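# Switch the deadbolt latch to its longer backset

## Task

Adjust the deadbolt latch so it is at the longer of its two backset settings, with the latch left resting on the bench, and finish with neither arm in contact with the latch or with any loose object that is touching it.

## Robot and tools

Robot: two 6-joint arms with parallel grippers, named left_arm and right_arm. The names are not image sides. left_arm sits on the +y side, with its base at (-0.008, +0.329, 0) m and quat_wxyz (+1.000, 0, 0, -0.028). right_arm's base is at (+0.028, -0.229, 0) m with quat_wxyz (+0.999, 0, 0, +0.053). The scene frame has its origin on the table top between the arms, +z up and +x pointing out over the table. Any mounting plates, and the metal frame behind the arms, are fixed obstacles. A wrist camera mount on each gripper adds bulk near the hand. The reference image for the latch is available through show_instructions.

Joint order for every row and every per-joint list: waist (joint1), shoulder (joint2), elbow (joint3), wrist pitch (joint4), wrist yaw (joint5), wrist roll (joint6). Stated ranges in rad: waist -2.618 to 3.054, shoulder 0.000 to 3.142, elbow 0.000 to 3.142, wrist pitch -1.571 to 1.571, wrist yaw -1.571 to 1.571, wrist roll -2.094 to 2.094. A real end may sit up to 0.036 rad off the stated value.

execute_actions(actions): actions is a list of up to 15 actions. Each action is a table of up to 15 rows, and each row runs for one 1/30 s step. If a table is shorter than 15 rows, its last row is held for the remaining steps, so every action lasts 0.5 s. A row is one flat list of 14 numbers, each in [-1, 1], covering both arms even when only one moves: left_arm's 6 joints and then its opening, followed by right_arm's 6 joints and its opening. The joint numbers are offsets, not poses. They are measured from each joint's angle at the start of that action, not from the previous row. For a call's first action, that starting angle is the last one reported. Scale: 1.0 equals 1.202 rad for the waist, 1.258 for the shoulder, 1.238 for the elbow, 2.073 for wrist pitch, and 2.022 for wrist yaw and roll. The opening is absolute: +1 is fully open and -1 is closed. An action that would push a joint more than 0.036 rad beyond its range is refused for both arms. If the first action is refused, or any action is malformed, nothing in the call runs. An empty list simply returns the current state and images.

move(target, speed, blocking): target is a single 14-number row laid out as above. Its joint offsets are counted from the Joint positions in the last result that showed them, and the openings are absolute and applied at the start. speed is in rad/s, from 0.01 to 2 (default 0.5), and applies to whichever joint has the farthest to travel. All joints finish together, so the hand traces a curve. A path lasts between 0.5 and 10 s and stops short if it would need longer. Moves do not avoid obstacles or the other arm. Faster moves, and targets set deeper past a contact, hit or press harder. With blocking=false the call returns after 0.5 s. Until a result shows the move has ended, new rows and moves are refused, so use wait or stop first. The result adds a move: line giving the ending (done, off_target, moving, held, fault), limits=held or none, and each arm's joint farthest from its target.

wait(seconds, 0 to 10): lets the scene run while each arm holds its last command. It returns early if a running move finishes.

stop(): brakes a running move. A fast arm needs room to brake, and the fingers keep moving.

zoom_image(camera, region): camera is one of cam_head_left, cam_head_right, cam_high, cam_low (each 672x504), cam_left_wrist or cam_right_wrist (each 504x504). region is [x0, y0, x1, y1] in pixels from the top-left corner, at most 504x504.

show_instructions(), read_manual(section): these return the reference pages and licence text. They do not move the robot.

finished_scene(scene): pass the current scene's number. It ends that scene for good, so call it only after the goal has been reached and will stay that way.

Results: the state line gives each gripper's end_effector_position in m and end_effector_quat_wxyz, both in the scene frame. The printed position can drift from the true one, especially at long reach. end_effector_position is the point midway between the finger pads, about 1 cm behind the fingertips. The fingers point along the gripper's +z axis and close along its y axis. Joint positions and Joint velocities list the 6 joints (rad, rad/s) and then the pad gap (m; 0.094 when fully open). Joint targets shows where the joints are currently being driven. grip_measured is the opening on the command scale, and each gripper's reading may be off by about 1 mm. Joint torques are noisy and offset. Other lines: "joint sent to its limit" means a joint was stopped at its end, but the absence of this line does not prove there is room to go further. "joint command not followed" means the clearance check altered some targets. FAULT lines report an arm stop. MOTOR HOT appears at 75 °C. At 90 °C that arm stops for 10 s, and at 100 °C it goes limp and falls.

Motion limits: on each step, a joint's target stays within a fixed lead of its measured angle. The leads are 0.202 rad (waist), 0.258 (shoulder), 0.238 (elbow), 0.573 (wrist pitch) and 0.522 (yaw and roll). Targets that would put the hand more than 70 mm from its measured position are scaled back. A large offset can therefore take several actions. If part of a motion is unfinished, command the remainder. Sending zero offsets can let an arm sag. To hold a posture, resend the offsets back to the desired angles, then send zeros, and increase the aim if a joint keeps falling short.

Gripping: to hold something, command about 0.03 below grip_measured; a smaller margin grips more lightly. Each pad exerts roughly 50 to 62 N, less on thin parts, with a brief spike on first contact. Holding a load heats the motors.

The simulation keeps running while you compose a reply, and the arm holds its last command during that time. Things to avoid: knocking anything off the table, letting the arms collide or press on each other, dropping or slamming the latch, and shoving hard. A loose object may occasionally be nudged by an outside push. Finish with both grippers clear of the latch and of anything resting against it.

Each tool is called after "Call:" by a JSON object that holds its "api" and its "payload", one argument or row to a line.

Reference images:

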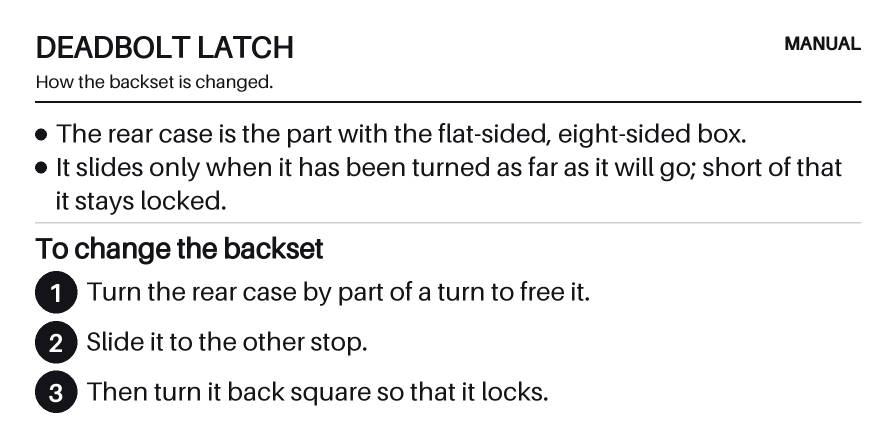

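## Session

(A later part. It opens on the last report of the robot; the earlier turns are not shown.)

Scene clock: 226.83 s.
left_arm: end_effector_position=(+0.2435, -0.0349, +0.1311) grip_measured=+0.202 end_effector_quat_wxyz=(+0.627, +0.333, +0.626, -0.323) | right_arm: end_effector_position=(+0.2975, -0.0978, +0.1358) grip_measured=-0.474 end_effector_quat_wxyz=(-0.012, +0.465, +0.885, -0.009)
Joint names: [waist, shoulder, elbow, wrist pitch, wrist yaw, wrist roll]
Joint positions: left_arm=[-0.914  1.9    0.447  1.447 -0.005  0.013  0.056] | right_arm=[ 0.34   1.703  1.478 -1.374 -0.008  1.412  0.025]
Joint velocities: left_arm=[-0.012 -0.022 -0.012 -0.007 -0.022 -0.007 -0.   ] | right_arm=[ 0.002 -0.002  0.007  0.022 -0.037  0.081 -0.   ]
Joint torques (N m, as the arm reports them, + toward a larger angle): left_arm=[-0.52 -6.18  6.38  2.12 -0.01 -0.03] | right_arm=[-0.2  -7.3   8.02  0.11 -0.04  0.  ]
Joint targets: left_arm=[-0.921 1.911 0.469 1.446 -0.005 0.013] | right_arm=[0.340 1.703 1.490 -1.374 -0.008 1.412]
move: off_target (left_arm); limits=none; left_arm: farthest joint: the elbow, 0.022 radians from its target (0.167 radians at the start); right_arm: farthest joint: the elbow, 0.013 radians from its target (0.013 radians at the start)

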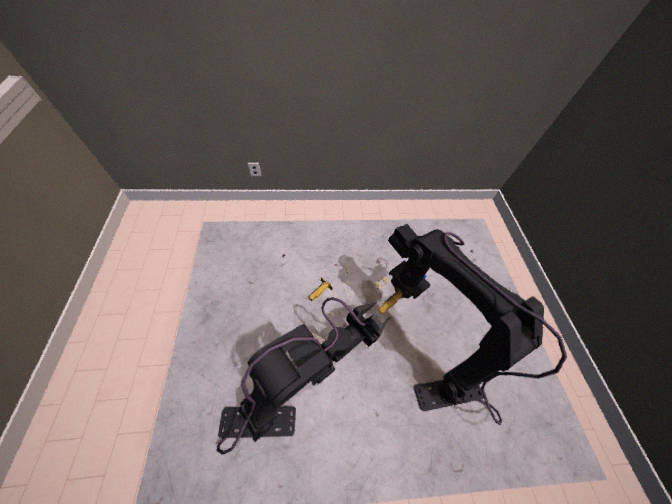

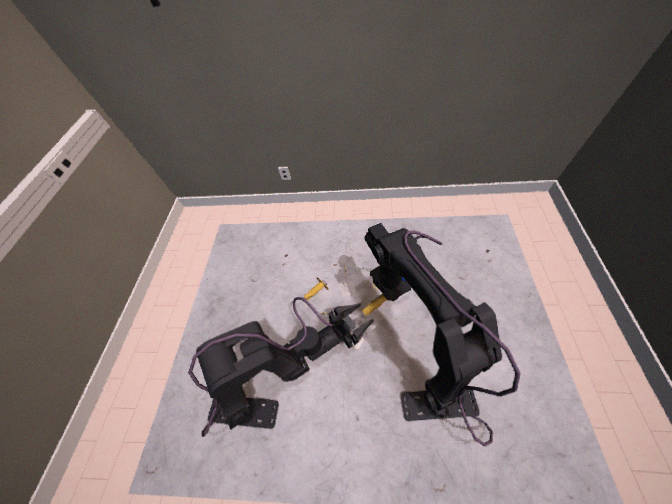

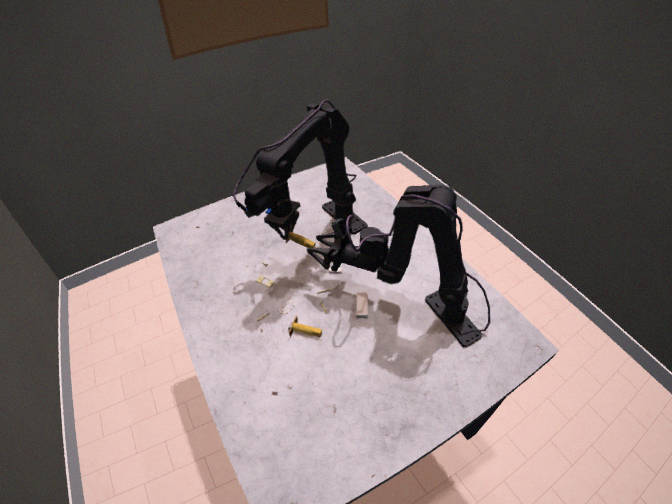

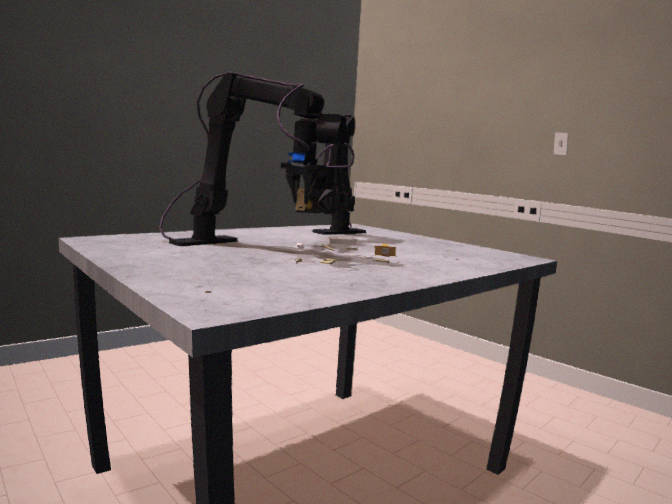

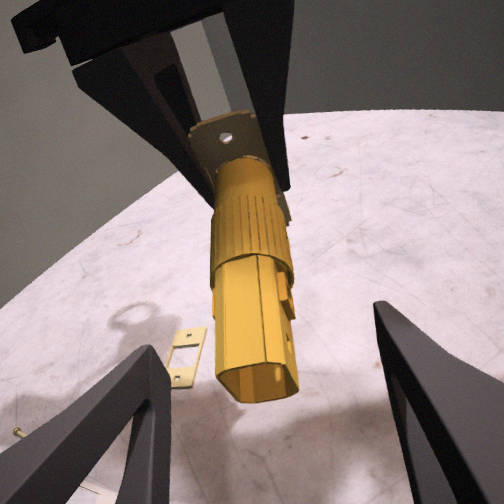

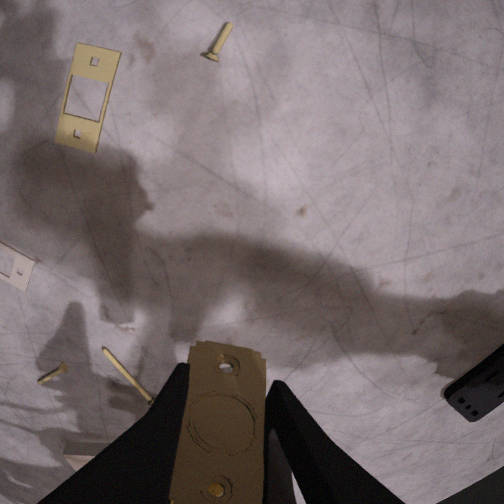

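Call:
{"api": "move", "payload": {
  "target": [0,0,0.01,0,0,0,0.2,-0.1,0,0.01,0,-0.1,-0.06,-0.8],
  "speed": 0.3
}}

Call:
{"api": "zoom_image", "payload": {
  "camera": "cam_low",
  "region": [260, 140, 380, 230]
}}

Scene clock: 244.30 s.
left_arm: end_effector_position=(+0.2435, -0.0349, +0.1311) grip_measured=+0.202 end_effector_quat_wxyz=(+0.627, +0.333, +0.626, -0.323) | right_arm: end_effector_position=(+0.2998, -0.0976, +0.1392) grip_measured=-0.474 end_effector_quat_wxyz=(-0.081, +0.465, +0.880, +0.056)
Joint names: [waist, shoulder, elbow, wrist pitch, wrist yaw, wrist roll]
Joint positions: left_arm=[-0.914  1.9    0.447  1.447 -0.005  0.013  0.056] | right_arm=[ 0.228  1.703  1.478 -1.374 -0.195  1.303  0.025]
Joint velocities: left_arm=[-0.017  0.007  0.012 -0.037  0.007 -0.022 -0.   ] | right_arm=[-0.007 -0.012 -0.012  0.022 -0.081  0.007 -0.001]
Joint torques (N m, as the arm reports them, + toward a larger angle): left_arm=[-0.04 -7.08  5.63  2.11  0.   -0.04] | right_arm=[-0.56 -7.43  7.98  0.07 -0.2  -0.15]
Joint targets: left_arm=[-0.914 1.900 0.460 1.447 -0.005 0.013] | right_arm=[0.220 1.703 1.490 -1.374 -0.211 1.291]
move: done; limits=none; left_arm: farthest joint: the elbow, 0.012 radians from its target (0.012 radians at the start); right_arm: farthest joint: the wrist yaw, 0.015 radians from its target (0.202 radians at the start)

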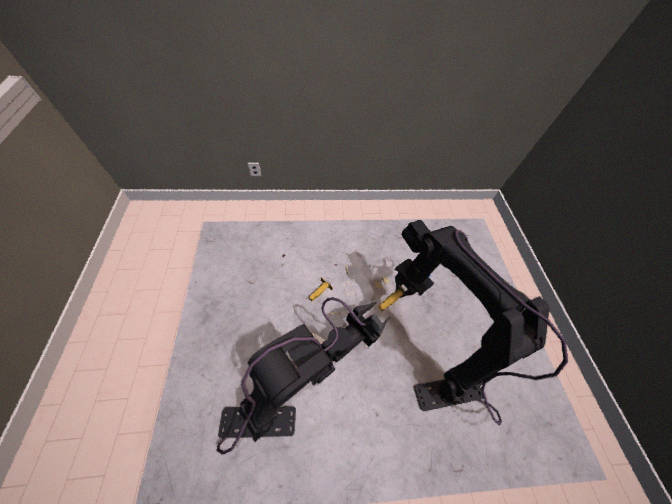

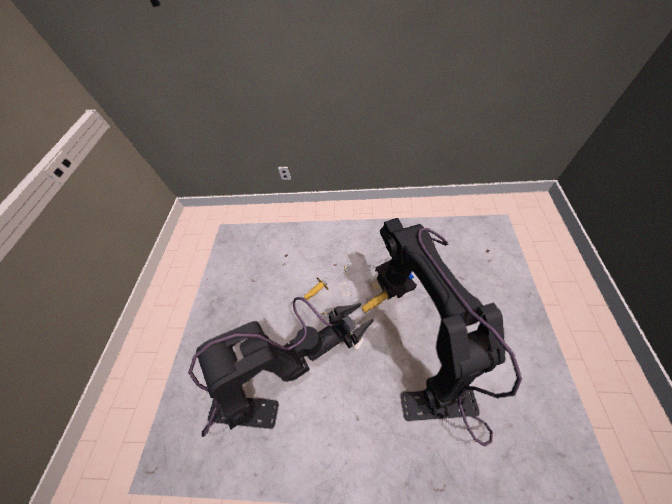

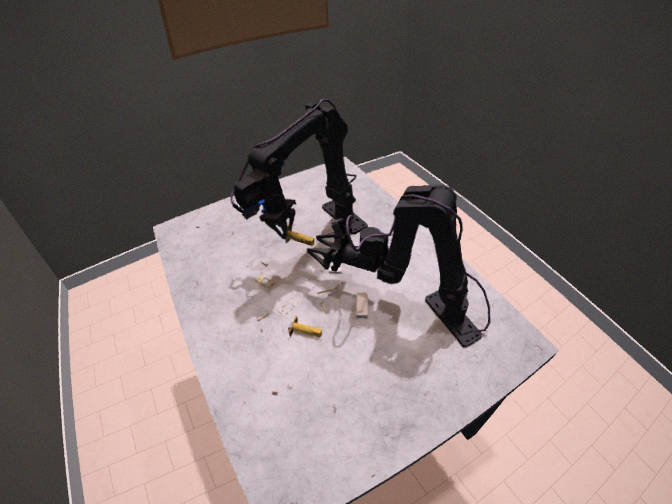

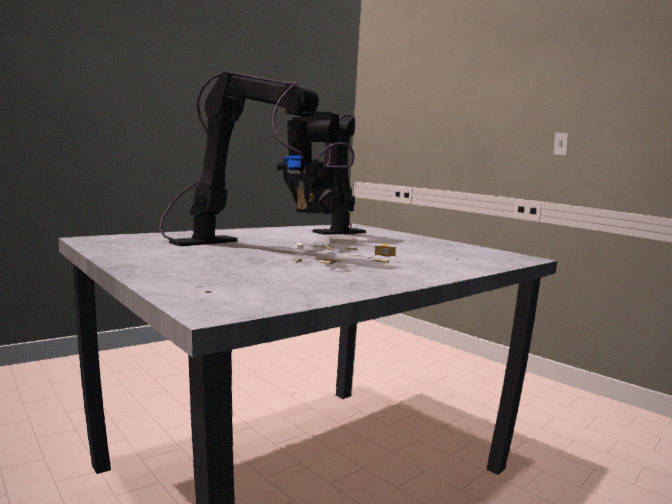

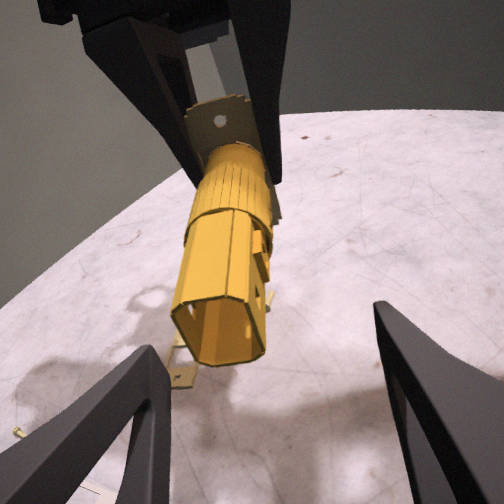

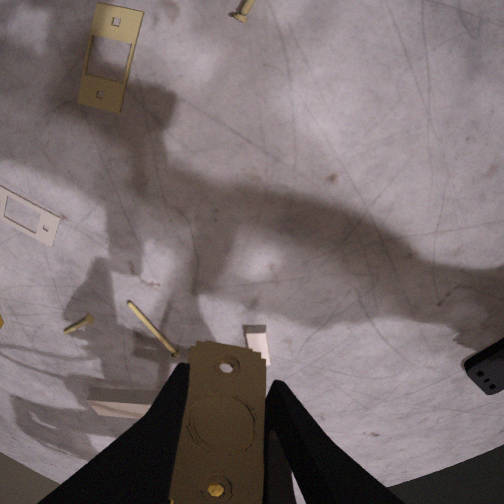

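Region (260, 140, 380, 230) of cam_low's 672x504 image, scaled by 4.200, with more detail than that image has; it fills the top 378 rows of this view, and the rest is white.

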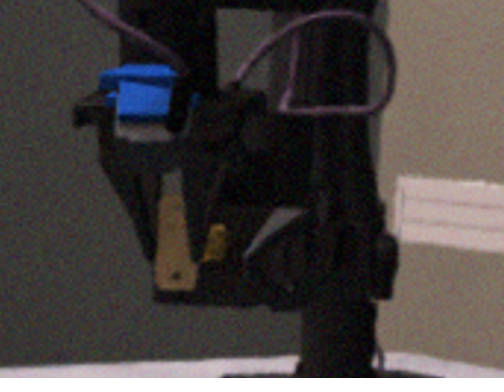

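Call:
{"api": "move", "payload": {
  "target": [0,0,0.01,0,0,0,0.2,0,0,0.01,0,0,-0.065,-0.8],
  "speed": 0.3
}}

Scene clock: 253.20 s.
left_arm: end_effector_position=(+0.2435, -0.0349, +0.1311) grip_measured=+0.202 end_effector_quat_wxyz=(+0.627, +0.333, +0.626, -0.323) | right_arm: end_effector_position=(+0.2998, -0.0975, +0.1392) grip_measured=-0.474 end_effector_quat_wxyz=(-0.077, +0.412, +0.906, +0.061)
Joint names: [waist, shoulder, elbow, wrist pitch, wrist yaw, wrist roll]
Joint positions: left_arm=[-0.914  1.9    0.447  1.447 -0.005  0.013  0.056] | right_arm=[ 0.228  1.703  1.478 -1.374 -0.195  1.184  0.025]
Joint velocities: left_arm=[-0.022 -0.007 -0.022  0.007 -0.095  0.037 -0.   ] | right_arm=[ 0.002 -0.002  0.007 -0.022 -0.022  0.037  0.   ]
Joint torques (N m, as the arm reports them, + toward a larger angle): left_arm=[-0.05 -7.09  5.65  2.11 -0.01 -0.04] | right_arm=[ 0.03 -7.24  7.99  0.13 -0.1  -0.1 ]
Joint targets: left_arm=[-0.914 1.900 0.460 1.447 -0.005 0.013] | right_arm=[0.228 1.703 1.490 -1.374 -0.195 1.172]
move: done; limits=none; left_arm: farthest joint: the elbow, 0.012 radians from its target (0.012 radians at the start); right_arm: farthest joint: the elbow, 0.013 radians from its target (0.013 radians at the start)

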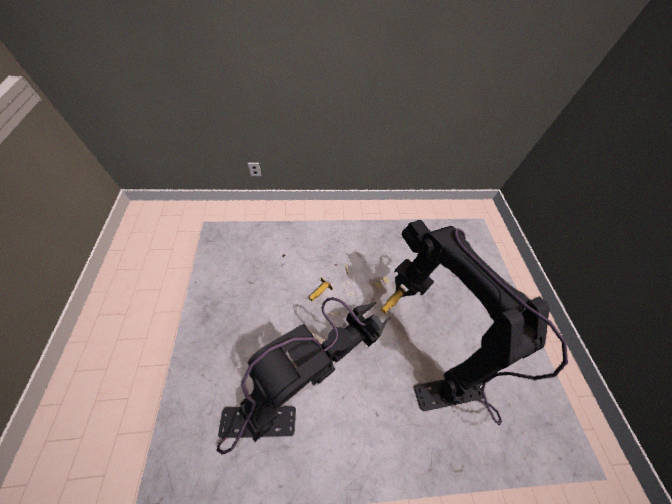

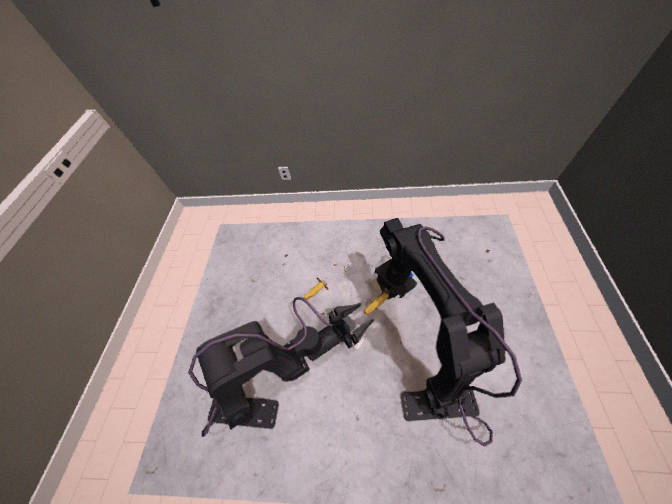

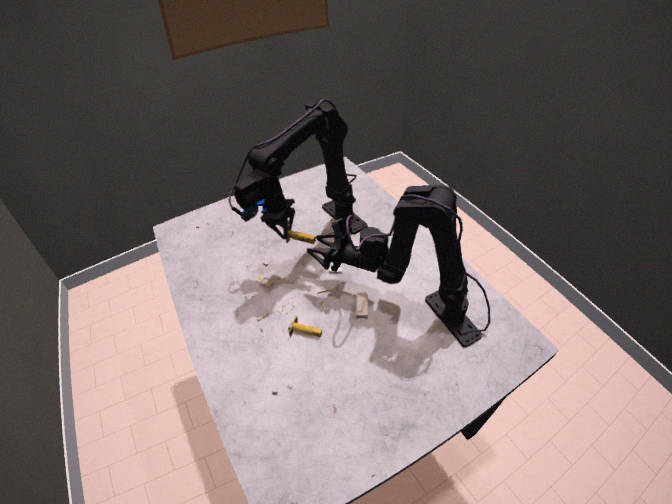

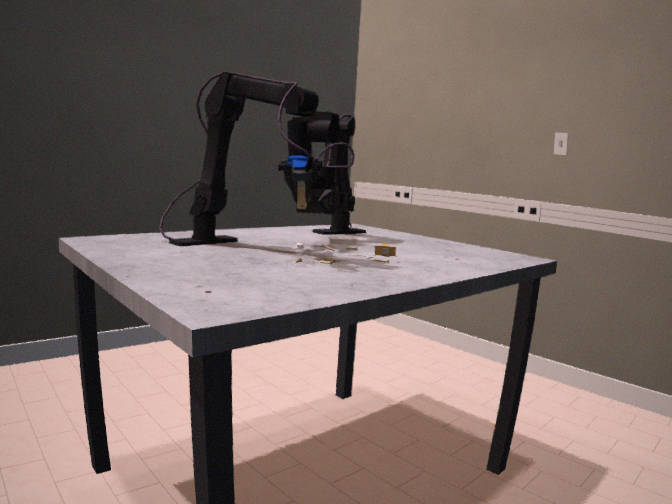

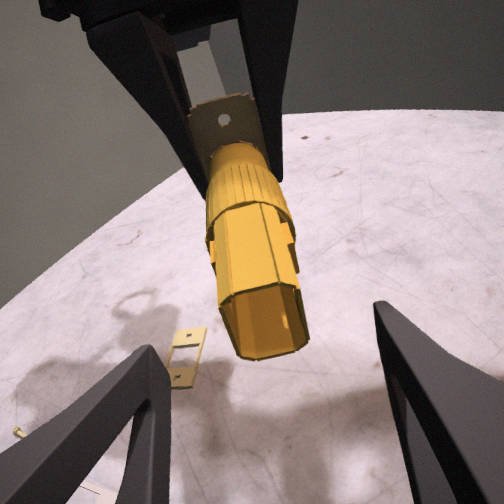

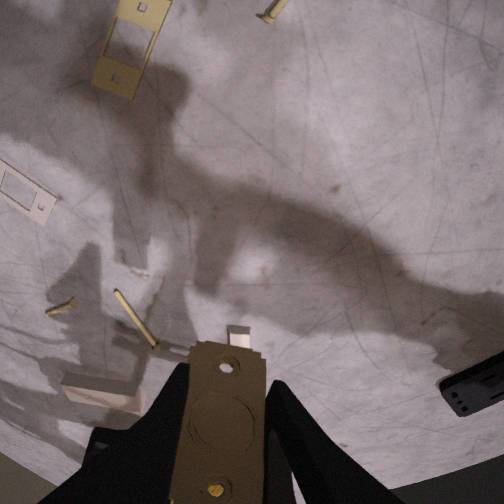

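Call:
{"api": "move", "payload": {
  "target": [0,0.095,0.125,-0.01,0,0,0.2,0,0,0.01,0,0,0,-0.8],
  "speed": 0.2
}}

Scene clock: 259.40 s.
left_arm: end_effector_position=(+0.2617, -0.0616, +0.1272) grip_measured=+0.202 end_effector_quat_wxyz=(+0.632, +0.330, +0.620, -0.326) | right_arm: end_effector_position=(+0.2998, -0.0975, +0.1392) grip_measured=-0.474 end_effector_quat_wxyz=(-0.077, +0.412, +0.906, +0.061)
Joint names: [waist, shoulder, elbow, wrist pitch, wrist yaw, wrist roll]
Joint positions: left_arm=[-0.914  2.008  0.58   1.44  -0.005  0.013  0.056] | right_arm=[ 0.228  1.703  1.478 -1.374 -0.195  1.183  0.025]
Joint velocities: left_arm=[ 0.002 -0.017 -0.007 -0.007 -0.037  0.022  0.   ] | right_arm=[ 0.017 -0.007 -0.012 -0.037  0.051 -0.022  0.001]
Joint torques (N m, as the arm reports them, + toward a larger angle): left_arm=[-0.04 -7.31  6.58  1.98 -0.01 -0.04] | right_arm=[-0.08 -7.38  8.15  0.07 -0.08  0.04]
Joint targets: left_arm=[-0.914 2.019 0.602 1.427 -0.005 0.013] | right_arm=[0.228 1.703 1.490 -1.374 -0.195 1.184]
move: off_target (left_arm); limits=none; left_arm: farthest joint: the elbow, 0.021 radians from its target (0.154 radians at the start); right_arm: farthest joint: the elbow, 0.013 radians from its target (0.013 radians at the start)

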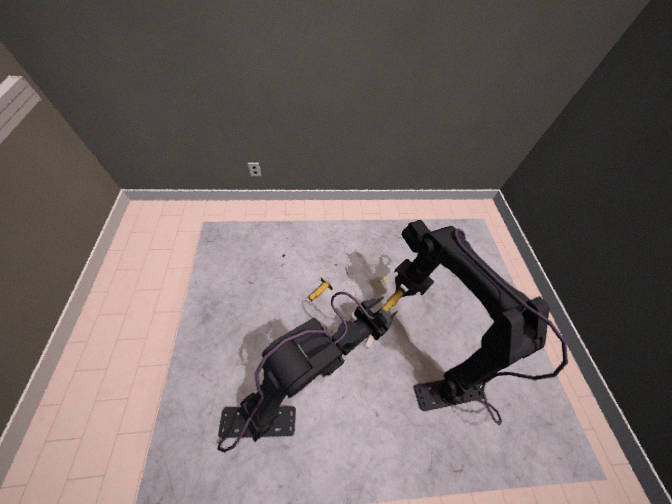

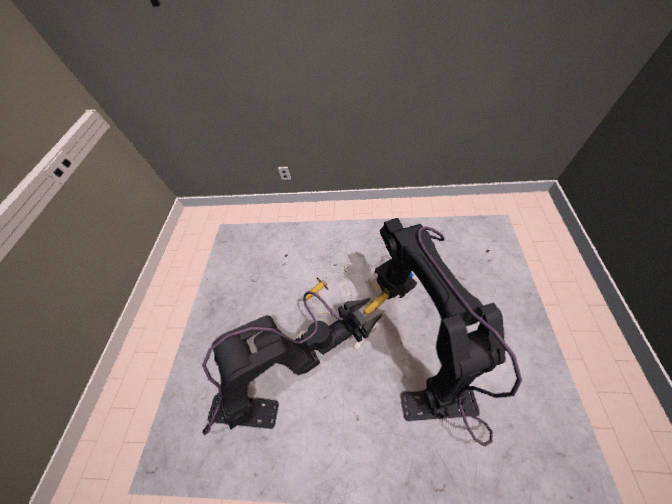

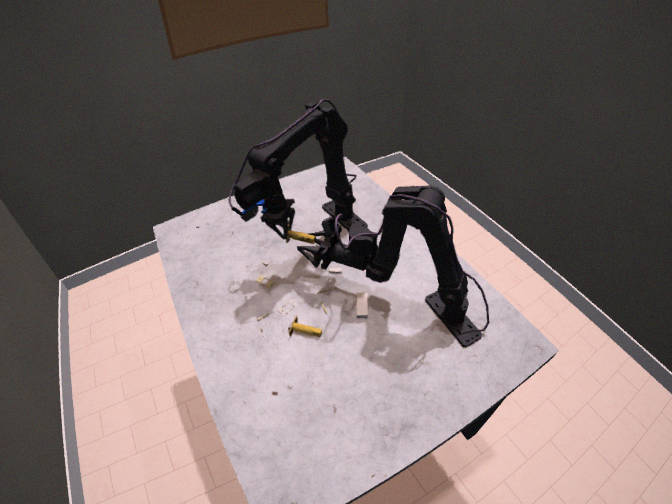

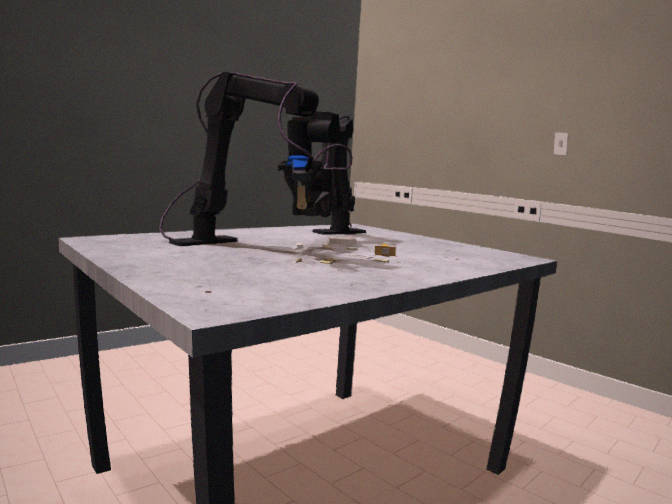

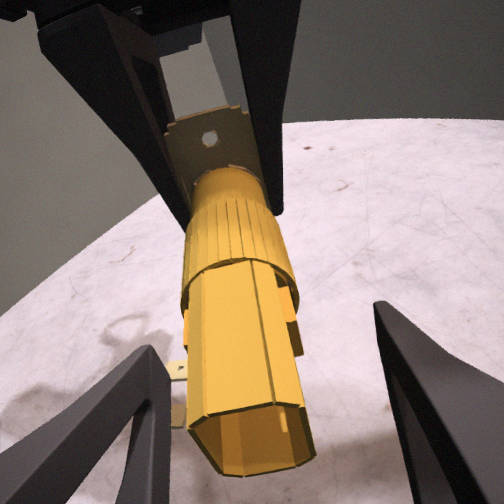

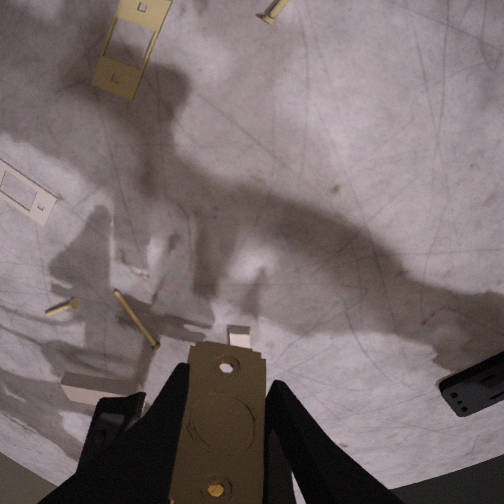

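Call:
{"api": "execute_actions", "payload": {
  "actions": [
    [[0.01,0,0.01,0,0,0,-0.2,0,0,0.01,0,0,0,-0.8]],
    [[0,0,0,0,0,0,-0.45,0,0,0,0,0,0,-0.8]],
    [[0,0,0,0,0,0,-0.8,0,0,0,0,0,0,-0.8]],
    [[0,0,0,0,0,0,-0.8,0,0,0,0,0,0,-0.8]]
  ]
}}

Scene clock: 265.37 s.
left_arm: end_effector_position=(+0.2645, -0.0596, +0.1265) grip_measured=-0.662 end_effector_quat_wxyz=(+0.633, +0.327, +0.623, -0.322) | right_arm: end_effector_position=(+0.3018, -0.0968, +0.1391) grip_measured=-0.474 end_effector_quat_wxyz=(-0.075, +0.418, +0.903, +0.064)
Joint names: [waist, shoulder, elbow, wrist pitch, wrist yaw, wrist roll]
Joint positions: left_arm=[-0.91   2.008  0.58   1.437 -0.012  0.013  0.016] | right_arm=[ 0.228  1.703  1.478 -1.365 -0.195  1.199  0.025]
Joint velocities: left_arm=[ 0.002  0.007  0.007 -0.022 -0.11  -0.022  0.   ] | right_arm=[ 0.007 -0.007  0.007 -0.022 -0.022 -0.037 -0.   ]
Joint torques (N m, as the arm reports them, + toward a larger angle): left_arm=[-0.02 -8.21  4.75  2.11  0.01 -0.04] | right_arm=[ 0.06 -7.32  6.8   0.11 -0.09 -0.01]
Joint targets: left_arm=[-0.910 2.008 0.580 1.437 -0.011 0.013] | right_arm=[0.228 1.703 1.478 -1.366 -0.195 1.194]

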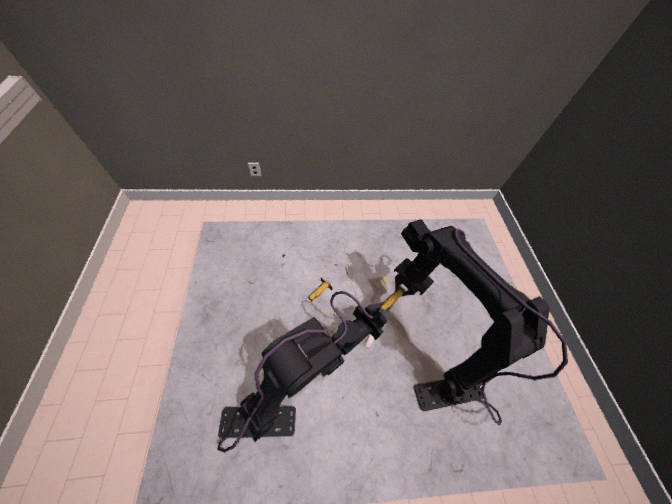

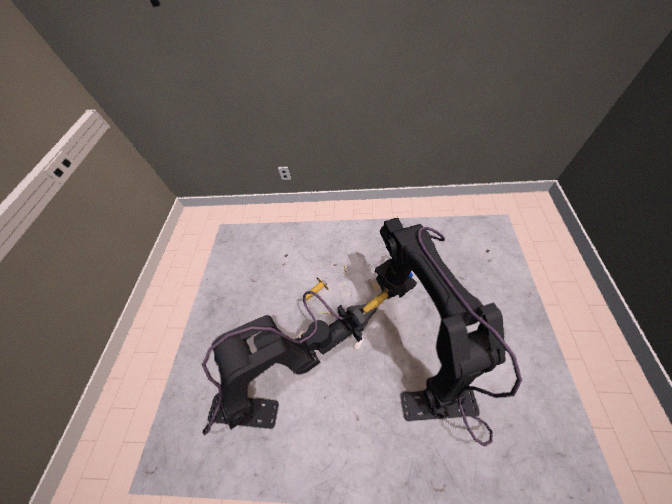

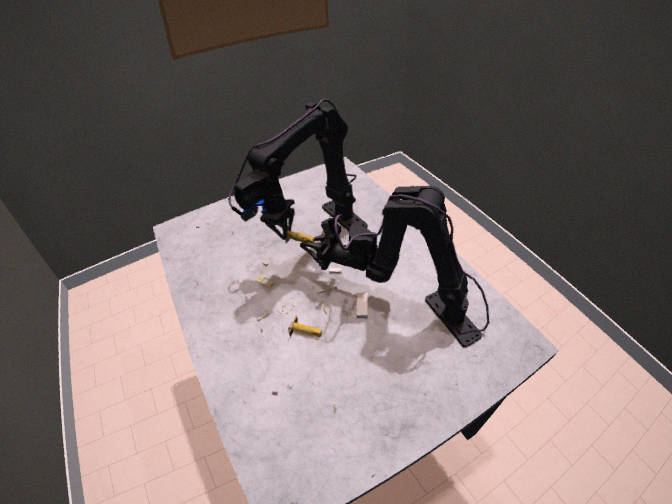

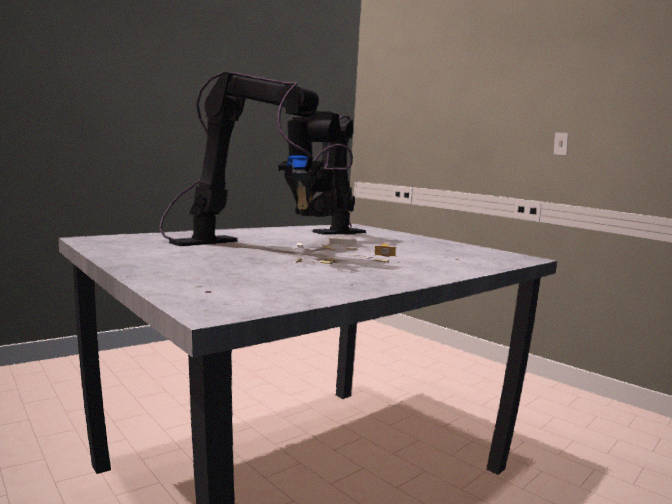

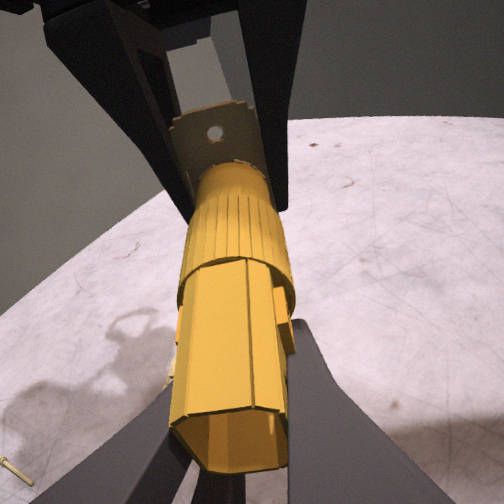

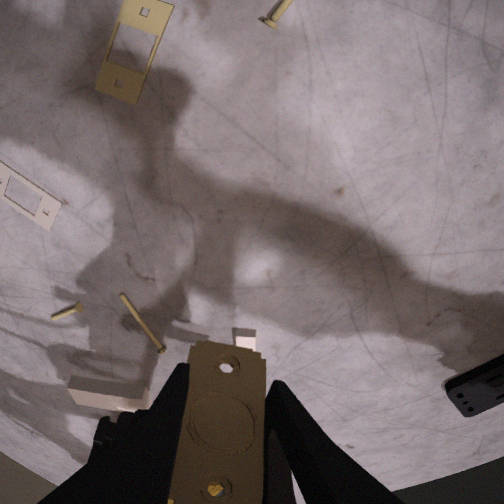

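Call:
{"api": "execute_actions", "payload": {
  "actions": [
    [[0,0,0,0,0,0,-0.1,0,0,0,0,0,0,-0.8]],
    [[0,-0.045,0.01,-0.02,0,0,-0.1,0,0,0,0,0,0,-0.8]],
    [[0,-0.015,0,0,0,0,-0.1,0,0,0,0,0,0,-0.8]],
    [[0,0,0,0,0,0,-0.4,0,0,0,0,0,0,-0.8]],
    [[0,0,0,0,0,0,-0.8,0,0,0,0,0,0,-0.8]],
    [[0,0,0,0,0,0,-0.8,0,0,0,0,0,0,-0.8]]
  ]
}}

Scene clock: 275.97 s.
left_arm: end_effector_position=(+0.2644, -0.0592, +0.1378) grip_measured=-0.530 end_effector_quat_wxyz=(+0.637, +0.325, +0.619, -0.324) | right_arm: end_effector_position=(+0.3019, -0.0968, +0.1391) grip_measured=-0.474 end_effector_quat_wxyz=(-0.074, +0.418, +0.903, +0.064)
Joint names: [waist, shoulder, elbow, wrist pitch, wrist yaw, wrist roll]
Joint positions: left_arm=[-0.91   1.968  0.58   1.411 -0.013  0.013  0.022] | right_arm=[ 0.228  1.703  1.478 -1.364 -0.195  1.199  0.025]
Joint velocities: left_arm=[-0.022 -0.012 -0.007 -0.066  0.037  0.022 -0.   ] | right_arm=[-0.007 -0.012  0.002  0.051 -0.051 -0.081  0.001]
Joint torques (N m, as the arm reports them, + toward a larger angle): left_arm=[-0.01 -8.09  4.94  2.12 -0.01 -0.03] | right_arm=[-0.2  -7.29  6.94  0.1  -0.16  0.05]
Joint targets: left_arm=[-0.910 1.968 0.580 1.411 -0.013 0.013] | right_arm=[0.228 1.703 1.478 -1.364 -0.195 1.199]

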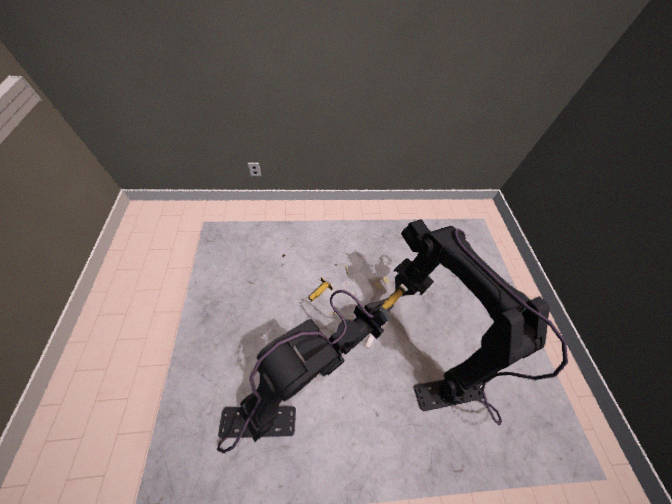

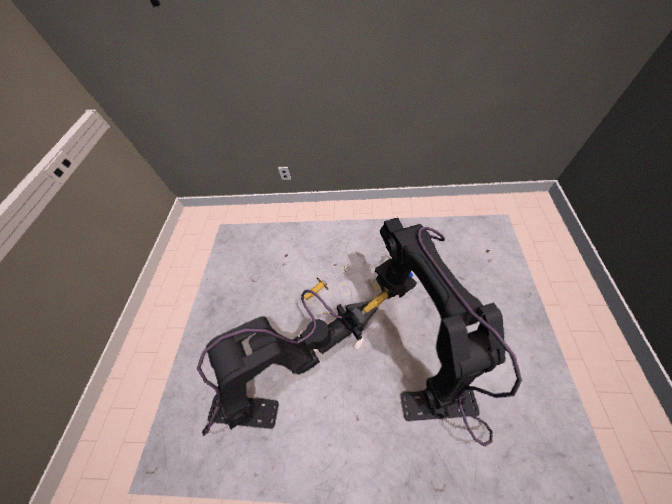

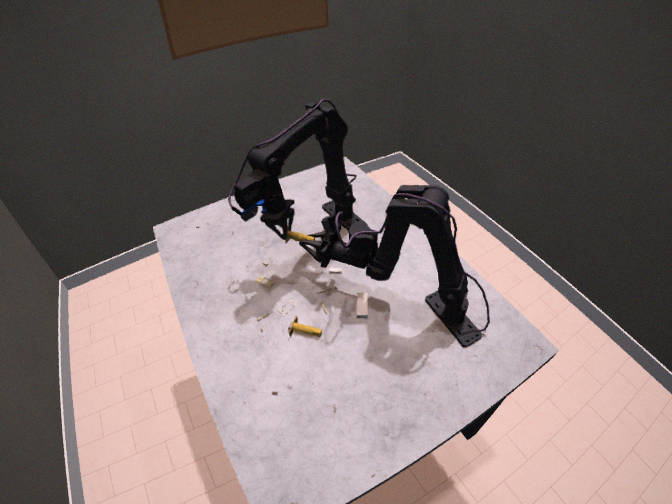

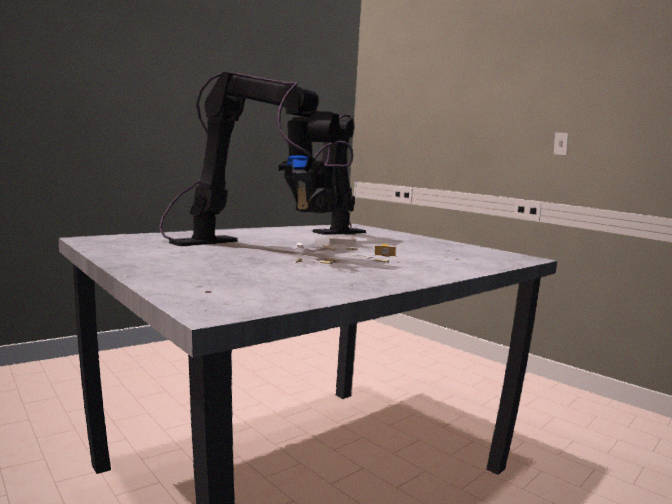

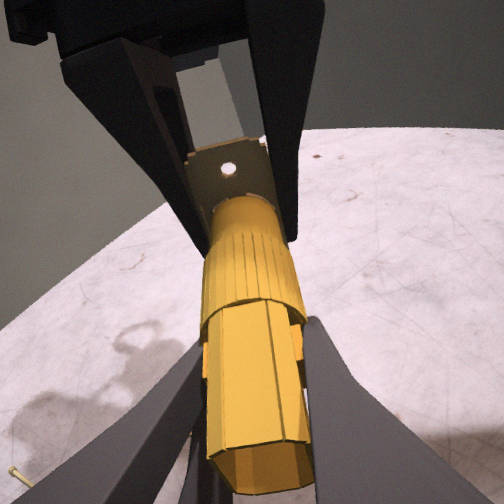

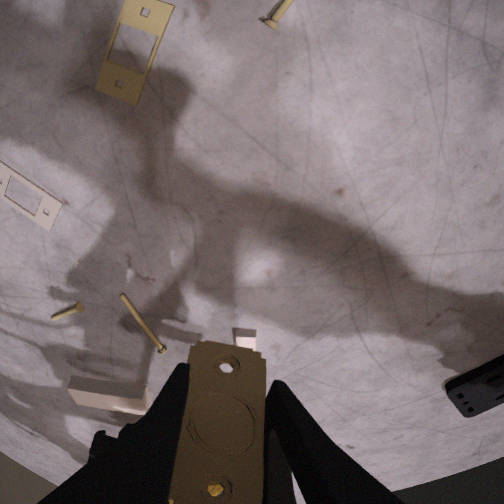

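Good grip at 22 mm. Try turning one direction.

Call:
{"api": "move", "payload": {
  "target": [0,0,0,0,0,0.2,-0.8,0,0,0,0,0,0,-0.8],
  "speed": 0.3
}}

Scene clock: 285.40 s.
left_arm: end_effector_position=(+0.2669, -0.0574, +0.1378) grip_measured=-0.531 end_effector_quat_wxyz=(+0.690, +0.435, +0.547, -0.187) | right_arm: end_effector_position=(+0.3023, -0.0970, +0.1390) grip_measured=-0.474 end_effector_quat_wxyz=(-0.073, +0.418, +0.903, +0.063)
Joint names: [waist, shoulder, elbow, wrist pitch, wrist yaw, wrist roll]
Joint positions: left_arm=[-0.91   1.968  0.58   1.411 -0.031  0.408  0.022] | right_arm=[ 0.228  1.703  1.478 -1.363 -0.193  1.199  0.025]
Joint velocities: left_arm=[ 0.012 -0.007  0.007 -0.022  0.007 -0.022  0.   ] | right_arm=[ 0.007 -0.002 -0.017  0.037  0.022 -0.081 -0.001]
Joint torques (N m, as the arm reports them, + toward a larger angle): left_arm=[ 0.01 -8.11  4.92  2.1   0.14  0.05] | right_arm=[-0.11 -7.24  6.97  0.08 -0.13  0.01]
Joint targets: left_arm=[-0.910 1.968 0.580 1.410 -0.013 0.417] | right_arm=[0.228 1.703 1.478 -1.364 -0.195 1.199]
move: done; limits=none; left_arm: farthest joint: the wrist yaw, 0.018 radians from its target (0.000 radians at the start); right_arm: farthest joint: the wrist yaw, 0.002 radians from its target (0.000 radians at the start)

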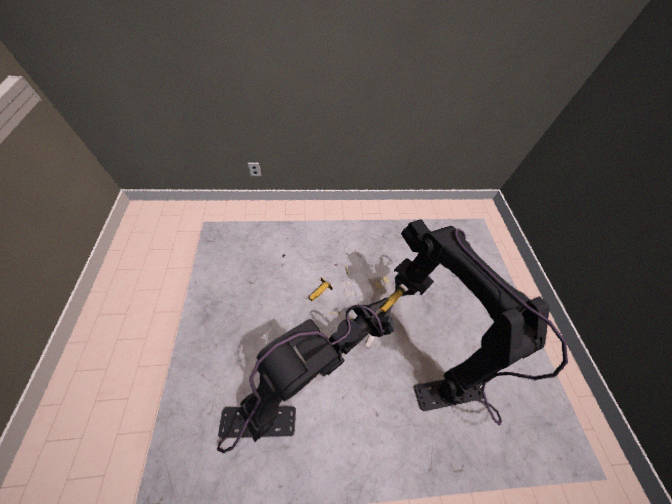

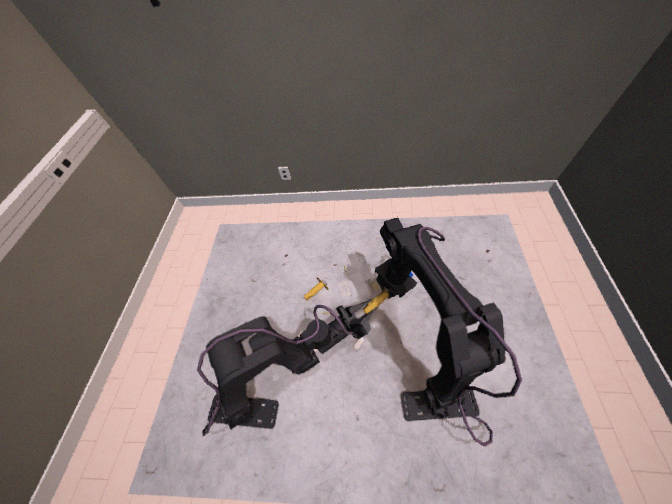

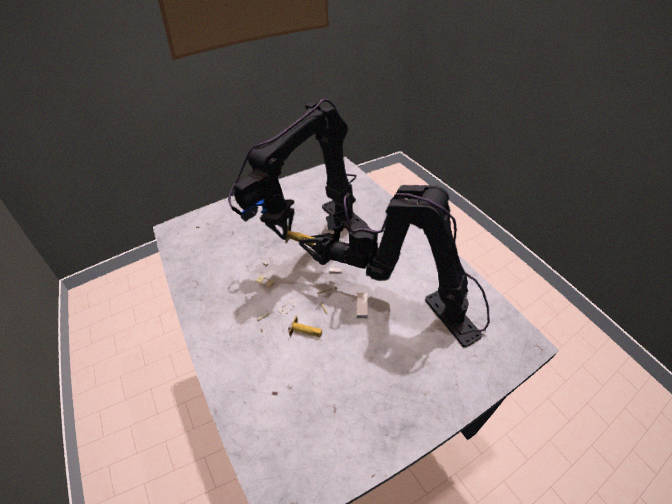

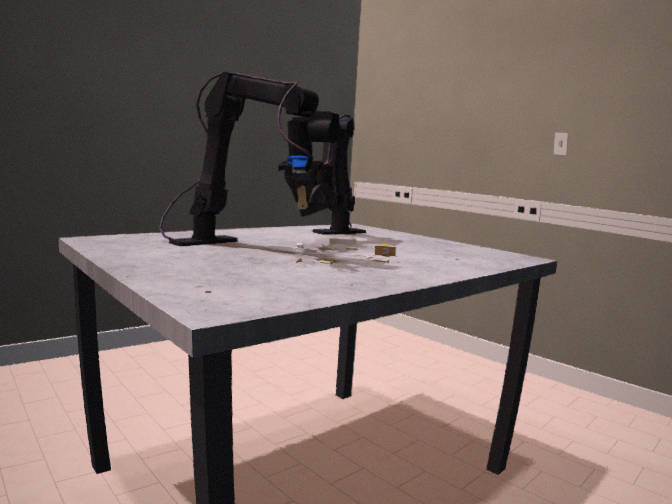

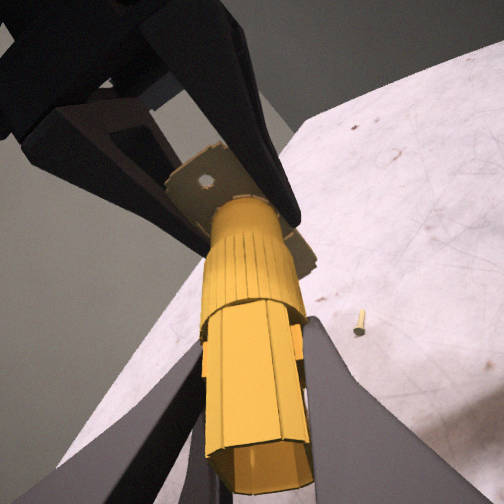

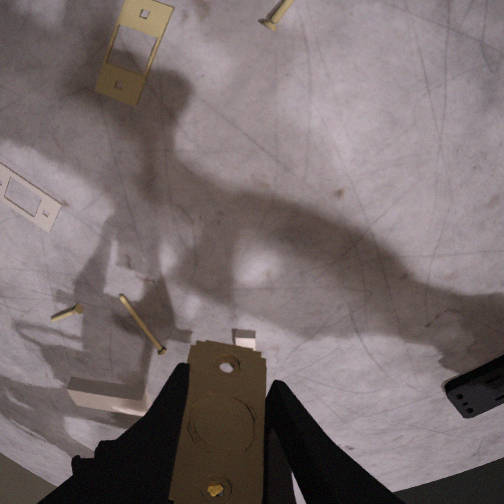

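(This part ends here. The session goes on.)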